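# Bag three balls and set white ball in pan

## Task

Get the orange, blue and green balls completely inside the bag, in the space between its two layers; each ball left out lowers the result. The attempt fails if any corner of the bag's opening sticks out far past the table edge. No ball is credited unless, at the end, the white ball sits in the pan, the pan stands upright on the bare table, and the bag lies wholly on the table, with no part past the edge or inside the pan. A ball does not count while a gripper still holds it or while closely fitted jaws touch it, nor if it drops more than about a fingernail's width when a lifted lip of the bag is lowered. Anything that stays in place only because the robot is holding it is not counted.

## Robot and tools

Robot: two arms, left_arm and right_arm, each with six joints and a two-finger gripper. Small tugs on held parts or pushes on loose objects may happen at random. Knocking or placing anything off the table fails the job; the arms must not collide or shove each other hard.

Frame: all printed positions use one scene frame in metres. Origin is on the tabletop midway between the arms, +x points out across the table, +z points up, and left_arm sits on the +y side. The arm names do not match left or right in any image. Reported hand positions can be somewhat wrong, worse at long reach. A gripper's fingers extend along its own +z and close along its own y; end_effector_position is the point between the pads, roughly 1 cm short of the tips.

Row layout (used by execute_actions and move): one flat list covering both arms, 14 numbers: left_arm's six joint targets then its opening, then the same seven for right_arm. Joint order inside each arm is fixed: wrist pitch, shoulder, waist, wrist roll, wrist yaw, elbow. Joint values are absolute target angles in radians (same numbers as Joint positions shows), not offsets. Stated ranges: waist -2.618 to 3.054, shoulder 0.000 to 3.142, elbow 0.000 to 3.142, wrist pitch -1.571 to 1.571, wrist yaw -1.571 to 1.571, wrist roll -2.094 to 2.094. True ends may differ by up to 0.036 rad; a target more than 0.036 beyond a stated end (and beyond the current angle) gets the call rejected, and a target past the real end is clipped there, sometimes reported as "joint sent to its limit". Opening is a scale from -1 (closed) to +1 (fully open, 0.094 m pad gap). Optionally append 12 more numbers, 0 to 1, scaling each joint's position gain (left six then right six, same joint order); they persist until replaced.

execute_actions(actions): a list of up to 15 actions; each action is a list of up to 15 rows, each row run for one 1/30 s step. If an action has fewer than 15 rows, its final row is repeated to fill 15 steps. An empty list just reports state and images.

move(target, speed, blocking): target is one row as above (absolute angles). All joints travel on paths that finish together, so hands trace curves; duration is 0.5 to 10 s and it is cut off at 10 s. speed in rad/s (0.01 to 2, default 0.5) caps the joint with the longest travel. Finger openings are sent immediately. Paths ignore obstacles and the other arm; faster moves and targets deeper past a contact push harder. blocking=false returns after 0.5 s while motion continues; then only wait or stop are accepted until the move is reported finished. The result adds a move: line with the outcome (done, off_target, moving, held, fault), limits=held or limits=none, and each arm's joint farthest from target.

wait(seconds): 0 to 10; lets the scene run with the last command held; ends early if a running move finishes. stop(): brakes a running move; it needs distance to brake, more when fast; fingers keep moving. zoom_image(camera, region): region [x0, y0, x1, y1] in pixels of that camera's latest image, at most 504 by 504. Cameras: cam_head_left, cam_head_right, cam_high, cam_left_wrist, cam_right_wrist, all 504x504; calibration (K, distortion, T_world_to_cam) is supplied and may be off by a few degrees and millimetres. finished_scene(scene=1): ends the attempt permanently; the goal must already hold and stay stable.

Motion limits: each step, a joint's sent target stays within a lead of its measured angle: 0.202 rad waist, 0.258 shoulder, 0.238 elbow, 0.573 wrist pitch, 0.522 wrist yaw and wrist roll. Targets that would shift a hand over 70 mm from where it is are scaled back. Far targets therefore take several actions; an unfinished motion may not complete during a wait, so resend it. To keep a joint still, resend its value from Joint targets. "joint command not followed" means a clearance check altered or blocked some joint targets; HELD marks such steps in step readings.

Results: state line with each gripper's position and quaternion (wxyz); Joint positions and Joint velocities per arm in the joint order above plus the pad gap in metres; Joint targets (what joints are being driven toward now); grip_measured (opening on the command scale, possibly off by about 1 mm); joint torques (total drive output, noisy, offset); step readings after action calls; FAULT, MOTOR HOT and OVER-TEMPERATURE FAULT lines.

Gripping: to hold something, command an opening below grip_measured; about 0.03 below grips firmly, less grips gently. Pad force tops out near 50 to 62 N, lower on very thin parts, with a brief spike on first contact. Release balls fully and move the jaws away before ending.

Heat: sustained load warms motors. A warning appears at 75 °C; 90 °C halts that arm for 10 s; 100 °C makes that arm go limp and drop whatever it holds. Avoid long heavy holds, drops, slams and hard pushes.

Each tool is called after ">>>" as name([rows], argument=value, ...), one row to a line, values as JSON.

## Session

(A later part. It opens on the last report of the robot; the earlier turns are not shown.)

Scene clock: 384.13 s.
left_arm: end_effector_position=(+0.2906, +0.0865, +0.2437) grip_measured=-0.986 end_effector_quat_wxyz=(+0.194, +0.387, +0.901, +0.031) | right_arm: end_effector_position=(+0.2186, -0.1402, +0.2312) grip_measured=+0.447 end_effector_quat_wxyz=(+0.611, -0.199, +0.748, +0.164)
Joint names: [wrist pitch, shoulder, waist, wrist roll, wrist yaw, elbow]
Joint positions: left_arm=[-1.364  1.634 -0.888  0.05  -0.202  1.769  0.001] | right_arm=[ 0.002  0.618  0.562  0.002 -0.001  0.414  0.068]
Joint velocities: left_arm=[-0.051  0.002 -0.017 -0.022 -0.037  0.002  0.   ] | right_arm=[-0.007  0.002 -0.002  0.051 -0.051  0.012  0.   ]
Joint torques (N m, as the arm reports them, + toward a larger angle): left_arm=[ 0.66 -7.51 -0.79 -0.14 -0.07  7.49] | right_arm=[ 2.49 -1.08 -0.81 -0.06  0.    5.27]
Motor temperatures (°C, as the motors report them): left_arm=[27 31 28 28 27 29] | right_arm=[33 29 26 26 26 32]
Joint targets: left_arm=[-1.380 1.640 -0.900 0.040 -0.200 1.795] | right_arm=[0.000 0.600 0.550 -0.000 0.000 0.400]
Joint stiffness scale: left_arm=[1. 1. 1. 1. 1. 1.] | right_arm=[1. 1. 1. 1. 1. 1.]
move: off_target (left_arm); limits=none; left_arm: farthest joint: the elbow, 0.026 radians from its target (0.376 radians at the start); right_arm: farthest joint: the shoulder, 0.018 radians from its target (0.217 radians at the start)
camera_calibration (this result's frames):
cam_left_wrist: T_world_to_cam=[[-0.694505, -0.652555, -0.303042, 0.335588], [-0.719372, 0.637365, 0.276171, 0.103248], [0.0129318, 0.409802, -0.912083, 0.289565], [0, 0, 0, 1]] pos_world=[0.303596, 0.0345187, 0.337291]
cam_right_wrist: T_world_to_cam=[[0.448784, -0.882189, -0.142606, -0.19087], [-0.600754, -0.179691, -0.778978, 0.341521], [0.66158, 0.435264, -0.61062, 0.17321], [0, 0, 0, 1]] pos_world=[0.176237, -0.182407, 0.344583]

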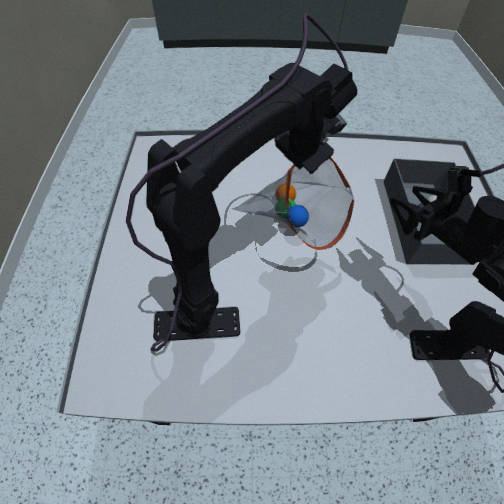

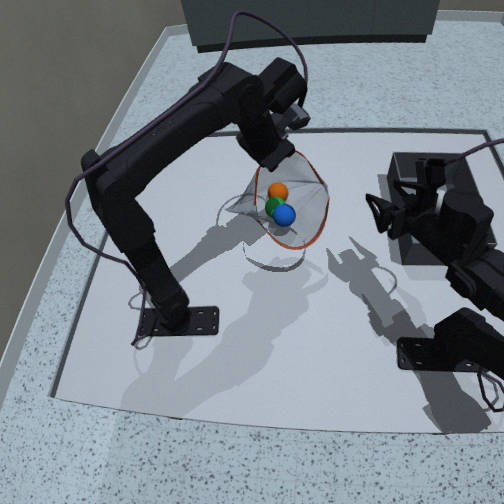

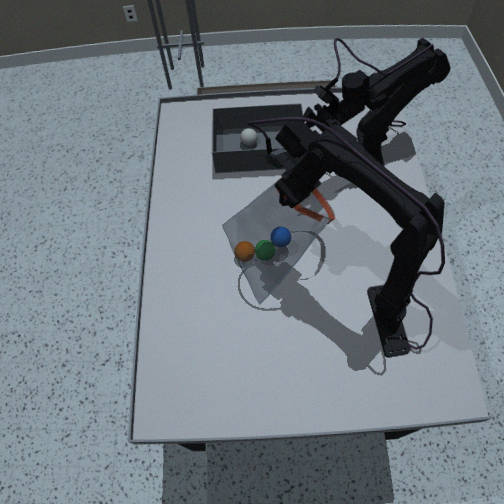

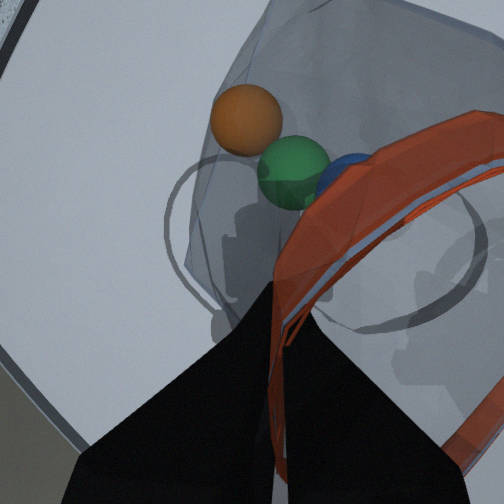

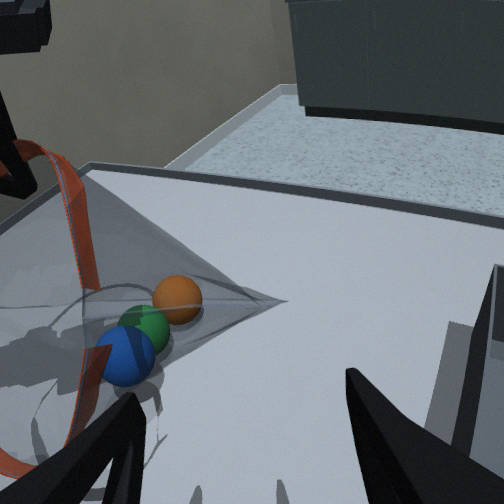

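>>> move(target=[-0.565,1.74,-1.38,-0.3,-0.41,1.06,-1, 0.0,0.6,-0.1,0,0,0.5,0.45], speed=0.3)

Scene clock: 395.70 s.
left_arm: end_effector_position=(+0.1902, -0.0174, +0.0512) grip_measured=-0.986 end_effector_quat_wxyz=(+0.248, +0.432, +0.867, +0.029) | right_arm: end_effector_position=(+0.2579, -0.3285, +0.2516) grip_measured=+0.447 end_effector_quat_wxyz=(+0.646, +0.049, +0.760, -0.041)
Joint names: [wrist pitch, shoulder, waist, wrist roll, wrist yaw, elbow]
Joint positions: left_arm=[-0.583  1.738 -1.371 -0.288 -0.399  1.069  0.001] | right_arm=[-0.002  0.618 -0.088  0.002 -0.002  0.457  0.068]
Joint velocities: left_arm=[ 0.051 -0.012 -0.012  0.051 -0.022  0.002  0.   ] | right_arm=[-0.125  0.007  0.002 -0.037 -0.007 -0.002 -0.001]
Joint torques (N m, as the arm reports them, + toward a larger angle): left_arm=[ 0.9  -8.78 -0.63 -0.16 -0.25  4.86] | right_arm=[ 2.53 -1.06 -0.8  -0.05  0.    8.86]
Motor temperatures (°C, as the motors report them): left_arm=[27 31 28 28 27 28] | right_arm=[34 28 26 26 26 32]
Joint targets: left_arm=[-0.565 1.740 -1.380 -0.300 -0.410 1.060] | right_arm=[-0.000 0.600 -0.100 0.000 -0.000 0.500]
Joint stiffness scale: left_arm=[1. 1. 1. 1. 1. 1.] | right_arm=[1. 1. 1. 1. 1. 1.]
move: off_target (right_arm); limits=none; left_arm: farthest joint: the wrist pitch, 0.018 radians from its target (0.799 radians at the start); right_arm: farthest joint: the elbow, 0.043 radians from its target (0.086 radians at the start)
camera_calibration (this result's frames):
cam_left_wrist: T_world_to_cam=[[-0.727747, -0.581502, -0.363648, 0.150331], [-0.668001, 0.721136, 0.183676, 0.146862], [0.155432, 0.376587, -0.913249, 0.130209], [0, 0, 0, 1]] pos_world=[0.187268, -0.0675251, 0.146606]
cam_right_wrist: T_world_to_cam=[[-0.171117, -0.974595, -0.144511, -0.241656], [-0.556472, 0.216641, -0.802126, 0.471745], [0.813055, -0.0568412, -0.579406, 0.0330353], [0, 0, 0, 1]] pos_world=[0.194302, -0.335838, 0.362618]

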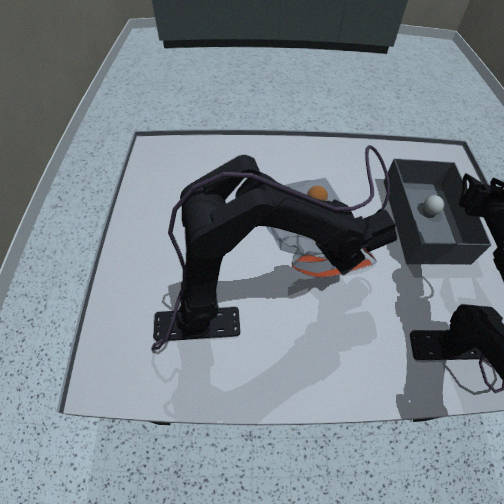

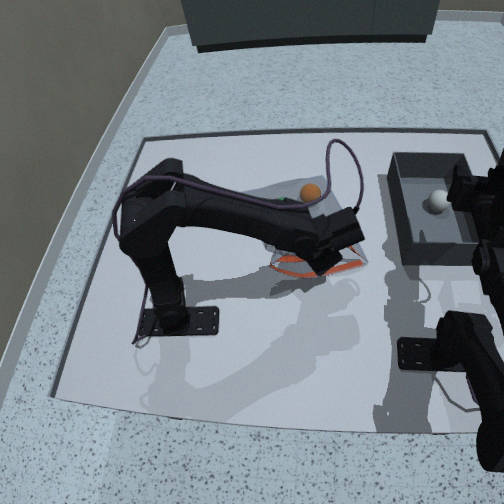

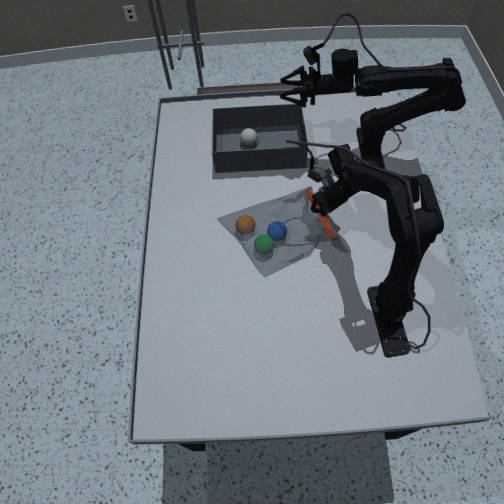

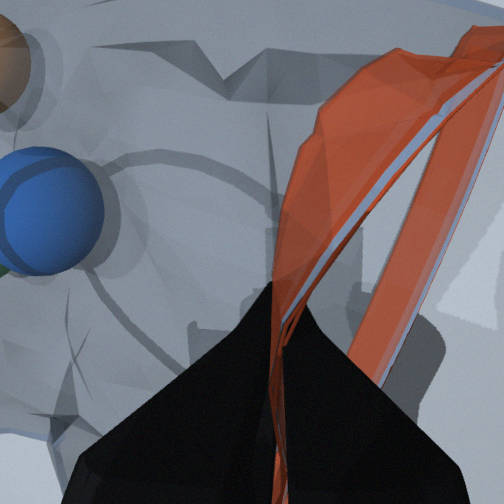

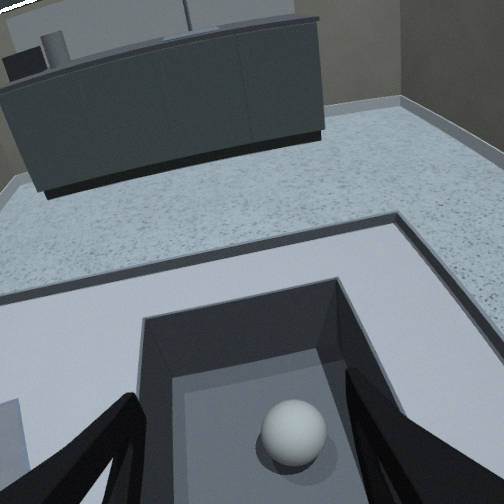

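Release and withdraw back and up.

>>> execute_actions([
  [[-0.565,1.74,-1.38,-0.3,-0.41,1.06,-0.2, 0.0,0.6,-0.1,0,0,0.5,0.45]],
])

>>> move(target=[-0.7,1.45,-1.58,-0.3,-0.41,1.1,-0.2, 0.0,0.6,-0.1,0,0,0.5,0.45], speed=0.4)

>>> wait(seconds=2)

Scene clock: 404.83 s.
left_arm: end_effector_position=(+0.1904, -0.0180, +0.0514) grip_measured=-0.203 end_effector_quat_wxyz=(+0.249, +0.431, +0.867, +0.028) | right_arm: end_effector_position=(+0.2579, -0.3285, +0.2516) grip_measured=+0.447 end_effector_quat_wxyz=(+0.646, +0.049, +0.760, -0.041)
Joint names: [wrist pitch, shoulder, waist, wrist roll, wrist yaw, elbow]
Joint positions: left_arm=[-0.58   1.738 -1.371 -0.289 -0.399  1.069  0.037] | right_arm=[-0.002  0.618 -0.088  0.002 -0.002  0.457  0.068]
Joint velocities: left_arm=[ 0.022 -0.002 -0.002  0.022 -0.066  0.007 -0.001] | right_arm=[-0.022  0.002 -0.002  0.095 -0.037  0.002 -0.001]
Joint torques (N m, as the arm reports them, + toward a larger angle): left_arm=[ 0.89 -8.81 -0.61 -0.14 -0.26  4.9 ] | right_arm=[ 2.54 -1.07 -0.8  -0.05  0.    8.85]
Motor temperatures (°C, as the motors report them): left_arm=[28 31 28 28 27 28] | right_arm=[34 28 26 26 26 33]
Joint targets: left_arm=[-0.565 1.740 -1.380 -0.300 -0.410 1.060] | right_arm=[0.000 0.600 -0.100 -0.000 -0.000 0.500]
Joint stiffness scale: left_arm=[1. 1. 1. 1. 1. 1.] | right_arm=[1. 1. 1. 1. 1. 1.]
Step readings (joint positions):
0: left_arm=[-0.583 1.738 -1.371 -0.288 -0.399 1.069] | right_arm=[-0.002 0.618 -0.088 0.002 -0.002 0.457]
1: left_arm=[-0.582 1.738 -1.371 -0.288 -0.399 1.069] | right_arm=[-0.002 0.618 -0.088 0.002 -0.002 0.457]
2: left_arm=[-0.582 1.738 -1.371 -0.289 -0.399 1.069] | right_arm=[-0.002 0.618 -0.088 0.002 -0.002 0.457]
4: left_arm=[-0.581 1.738 -1.371 -0.289 -0.399 1.069] | right_arm=[-0.002 0.618 -0.088 0.002 -0.002 0.457]
8: left_arm=[-0.581 1.738 -1.371 -0.289 -0.399 1.069] | right_arm=[-0.002 0.618 -0.088 0.002 -0.002 0.457]
15: Joint positions above
camera_calibration (this result's frames):
cam_left_wrist: T_world_to_cam=[[-0.727295, -0.582737, -0.362574, 0.150032], [-0.668371, 0.721411, 0.181234, 0.147552], [0.155953, 0.374144, -0.914163, 0.13048], [0, 0, 0, 1]] pos_world=[0.187389, -0.0678349, 0.146936]
cam_right_wrist: T_world_to_cam=[[-0.171117, -0.974595, -0.144511, -0.241656], [-0.556472, 0.216641, -0.802126, 0.471745], [0.813055, -0.0568412, -0.579406, 0.0330353], [0, 0, 0, 1]] pos_world=[0.194302, -0.335838, 0.362618]

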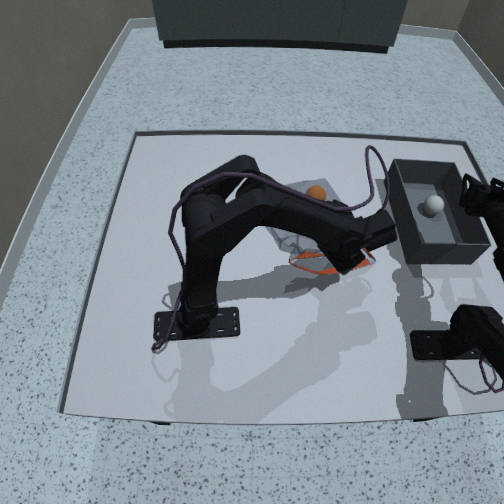

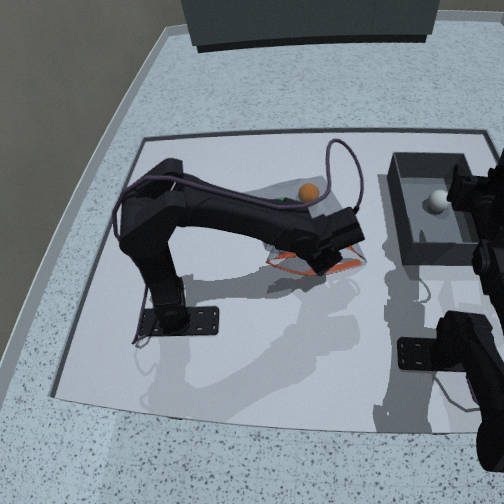

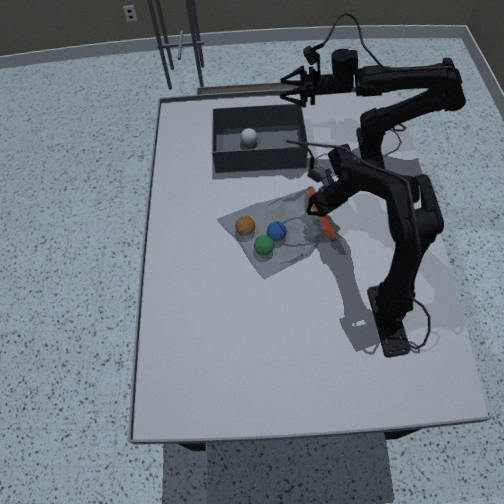

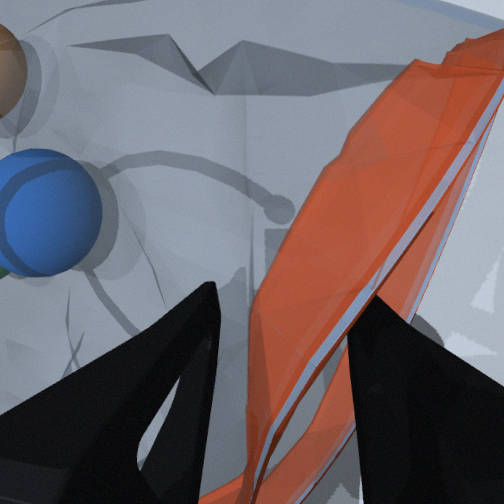

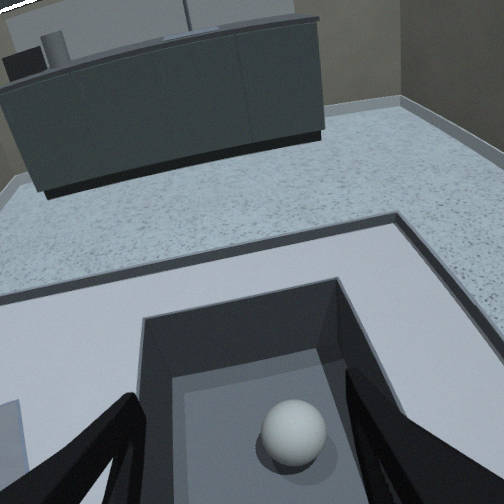

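Scene clock: 406.23 s.
left_arm: end_effector_position=(+0.1196, -0.0331, +0.1392) grip_measured=-0.203 end_effector_quat_wxyz=(+0.303, +0.491, +0.814, -0.067) | right_arm: end_effector_position=(+0.2579, -0.3285, +0.2516) grip_measured=+0.447 end_effector_quat_wxyz=(+0.646, +0.049, +0.760, -0.041)
Joint names: [wrist pitch, shoulder, waist, wrist roll, wrist yaw, elbow]
Joint positions: left_arm=[-0.682  1.464 -1.572 -0.289 -0.399  1.078  0.037] | right_arm=[-0.002  0.618 -0.088  0.002 -0.002  0.457  0.068]
Joint velocities: left_arm=[-0.095  0.007 -0.007 -0.007 -0.11  -0.012 -0.001] | right_arm=[ 0.007 -0.012  0.002  0.022 -0.051 -0.002  0.   ]
Joint torques (N m, as the arm reports them, + toward a larger angle): left_arm=[ 0.89 -8.18 -0.54 -0.15 -0.26  7.82] | right_arm=[ 2.54 -1.06 -0.8  -0.05  0.    8.85]
Motor temperatures (°C, as the motors report them): left_arm=[28 31 28 28 27 28] | right_arm=[34 28 26 26 26 33]
Joint targets: left_arm=[-0.700 1.450 -1.580 -0.300 -0.410 1.100] | right_arm=[0.000 0.600 -0.100 -0.000 0.000 0.500]
Joint stiffness scale: left_arm=[1. 1. 1. 1. 1. 1.] | right_arm=[1. 1. 1. 1. 1. 1.]
move: off_target (left_arm, right_arm); limits=none; left_arm: farthest joint: the elbow, 0.022 radians from its target (0.031 radians at the start); right_arm: farthest joint: the elbow, 0.043 radians from its target (0.043 radians at the start)
camera_calibration (this result's frames):
cam_left_wrist: T_world_to_cam=[[-0.823405, -0.485798, -0.293266, 0.126589], [-0.512787, 0.858329, 0.0179267, 0.10391], [0.24301, 0.165144, -0.955863, 0.215892], [0, 0, 0, 1]] pos_world=[0.105054, -0.0633457, 0.241625]
cam_right_wrist: T_world_to_cam=[[-0.171117, -0.974595, -0.144511, -0.241656], [-0.556472, 0.216641, -0.802126, 0.471745], [0.813055, -0.0568412, -0.579406, 0.0330353], [0, 0, 0, 1]] pos_world=[0.194302, -0.335838, 0.362618]

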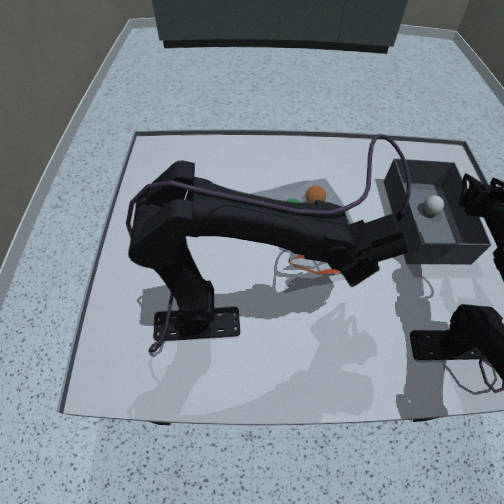

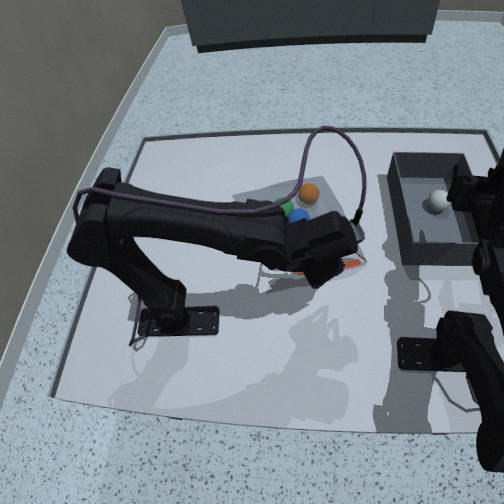

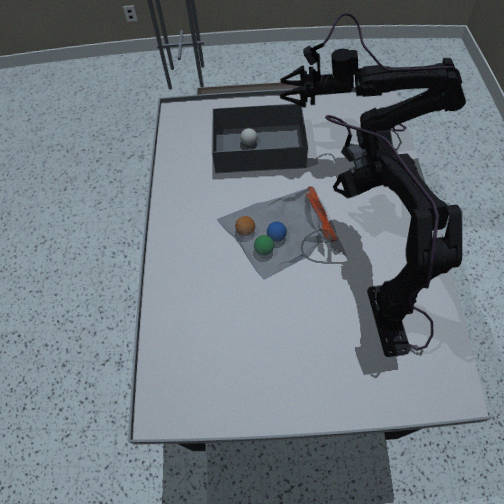

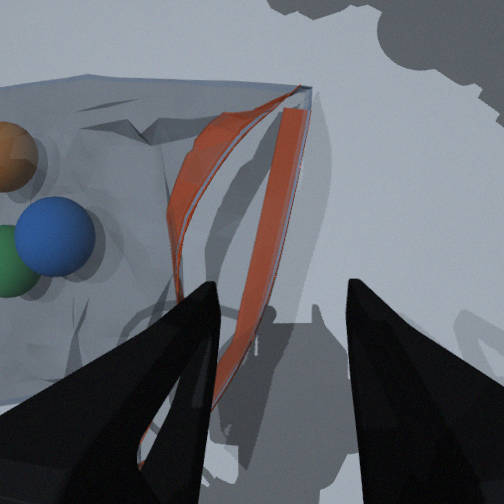

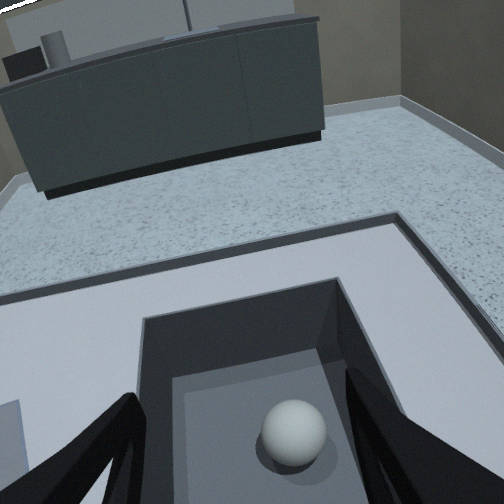

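Scene clock: 408.23 s.
left_arm: end_effector_position=(+0.1196, -0.0331, +0.1391) grip_measured=-0.203 end_effector_quat_wxyz=(+0.303, +0.491, +0.814, -0.067) | right_arm: end_effector_position=(+0.2579, -0.3285, +0.2516) grip_measured=+0.447 end_effector_quat_wxyz=(+0.646, +0.049, +0.760, -0.041)
Joint names: [wrist pitch, shoulder, waist, wrist roll, wrist yaw, elbow]
Joint positions: left_arm=[-0.682  1.464 -1.572 -0.289 -0.399  1.078  0.037] | right_arm=[-0.002  0.618 -0.088  0.002 -0.002  0.457  0.068]
Joint velocities: left_arm=[-0.051  0.012 -0.012  0.007 -0.051 -0.012  0.   ] | right_arm=[-0.007  0.017  0.002 -0.11   0.037 -0.002 -0.001]
Joint torques (N m, as the arm reports them, + toward a larger angle): left_arm=[ 0.85 -8.17 -0.55 -0.14 -0.24  7.81] | right_arm=[ 2.53 -1.06 -0.8  -0.05  0.    8.85]
Motor temperatures (°C, as the motors report them): left_arm=[28 31 28 28 27 28] | right_arm=[34 28 26 26 26 33]
Joint targets: left_arm=[-0.700 1.450 -1.580 -0.300 -0.410 1.100] | right_arm=[-0.000 0.600 -0.100 0.000 0.000 0.500]
Joint stiffness scale: left_arm=[1. 1. 1. 1. 1. 1.] | right_arm=[1. 1. 1. 1. 1. 1.]
wait: 2.00 s; at rest by 0.17 s
camera_calibration (this result's frames):
cam_left_wrist: T_world_to_cam=[[-0.823415, -0.485686, -0.293422, 0.126635], [-0.512786, 0.858322, 0.0182707, 0.103792], [0.242976, 0.165507, -0.955809, 0.215848], [0, 0, 0, 1]] pos_world=[0.10505, -0.0633065, 0.241571]
cam_right_wrist: T_world_to_cam=[[-0.171117, -0.974595, -0.144511, -0.241656], [-0.556472, 0.216641, -0.802126, 0.471745], [0.813055, -0.0568412, -0.579406, 0.0330353], [0, 0, 0, 1]] pos_world=[0.194302, -0.335838, 0.362618]

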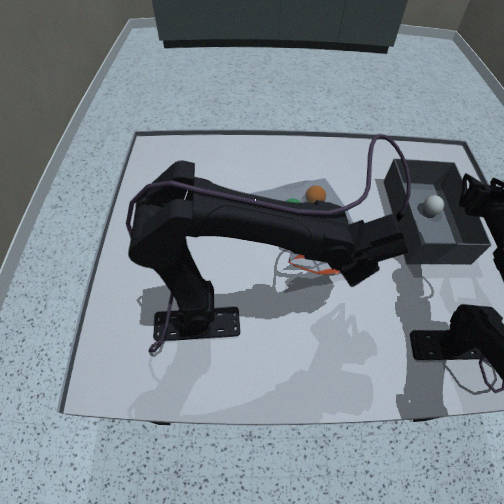

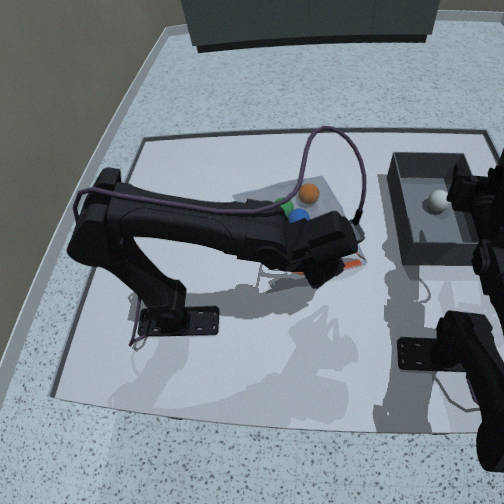

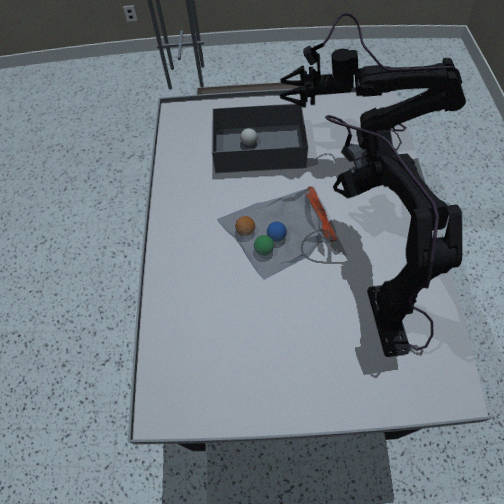

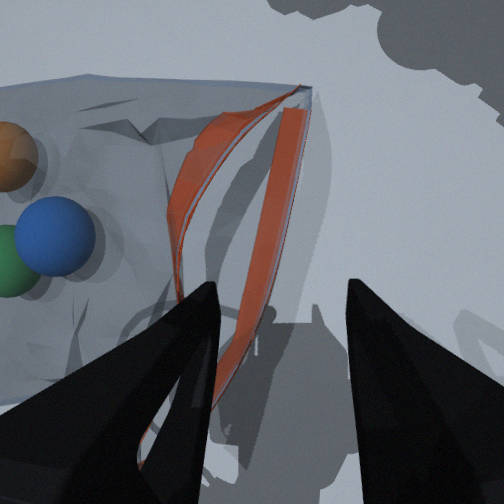

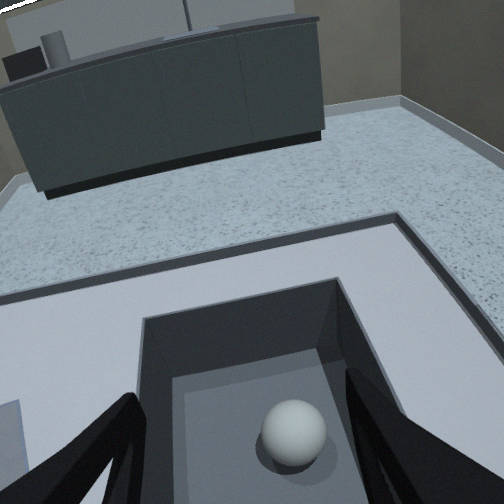

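>>> finished_scene()

The scene is finished: the task was done.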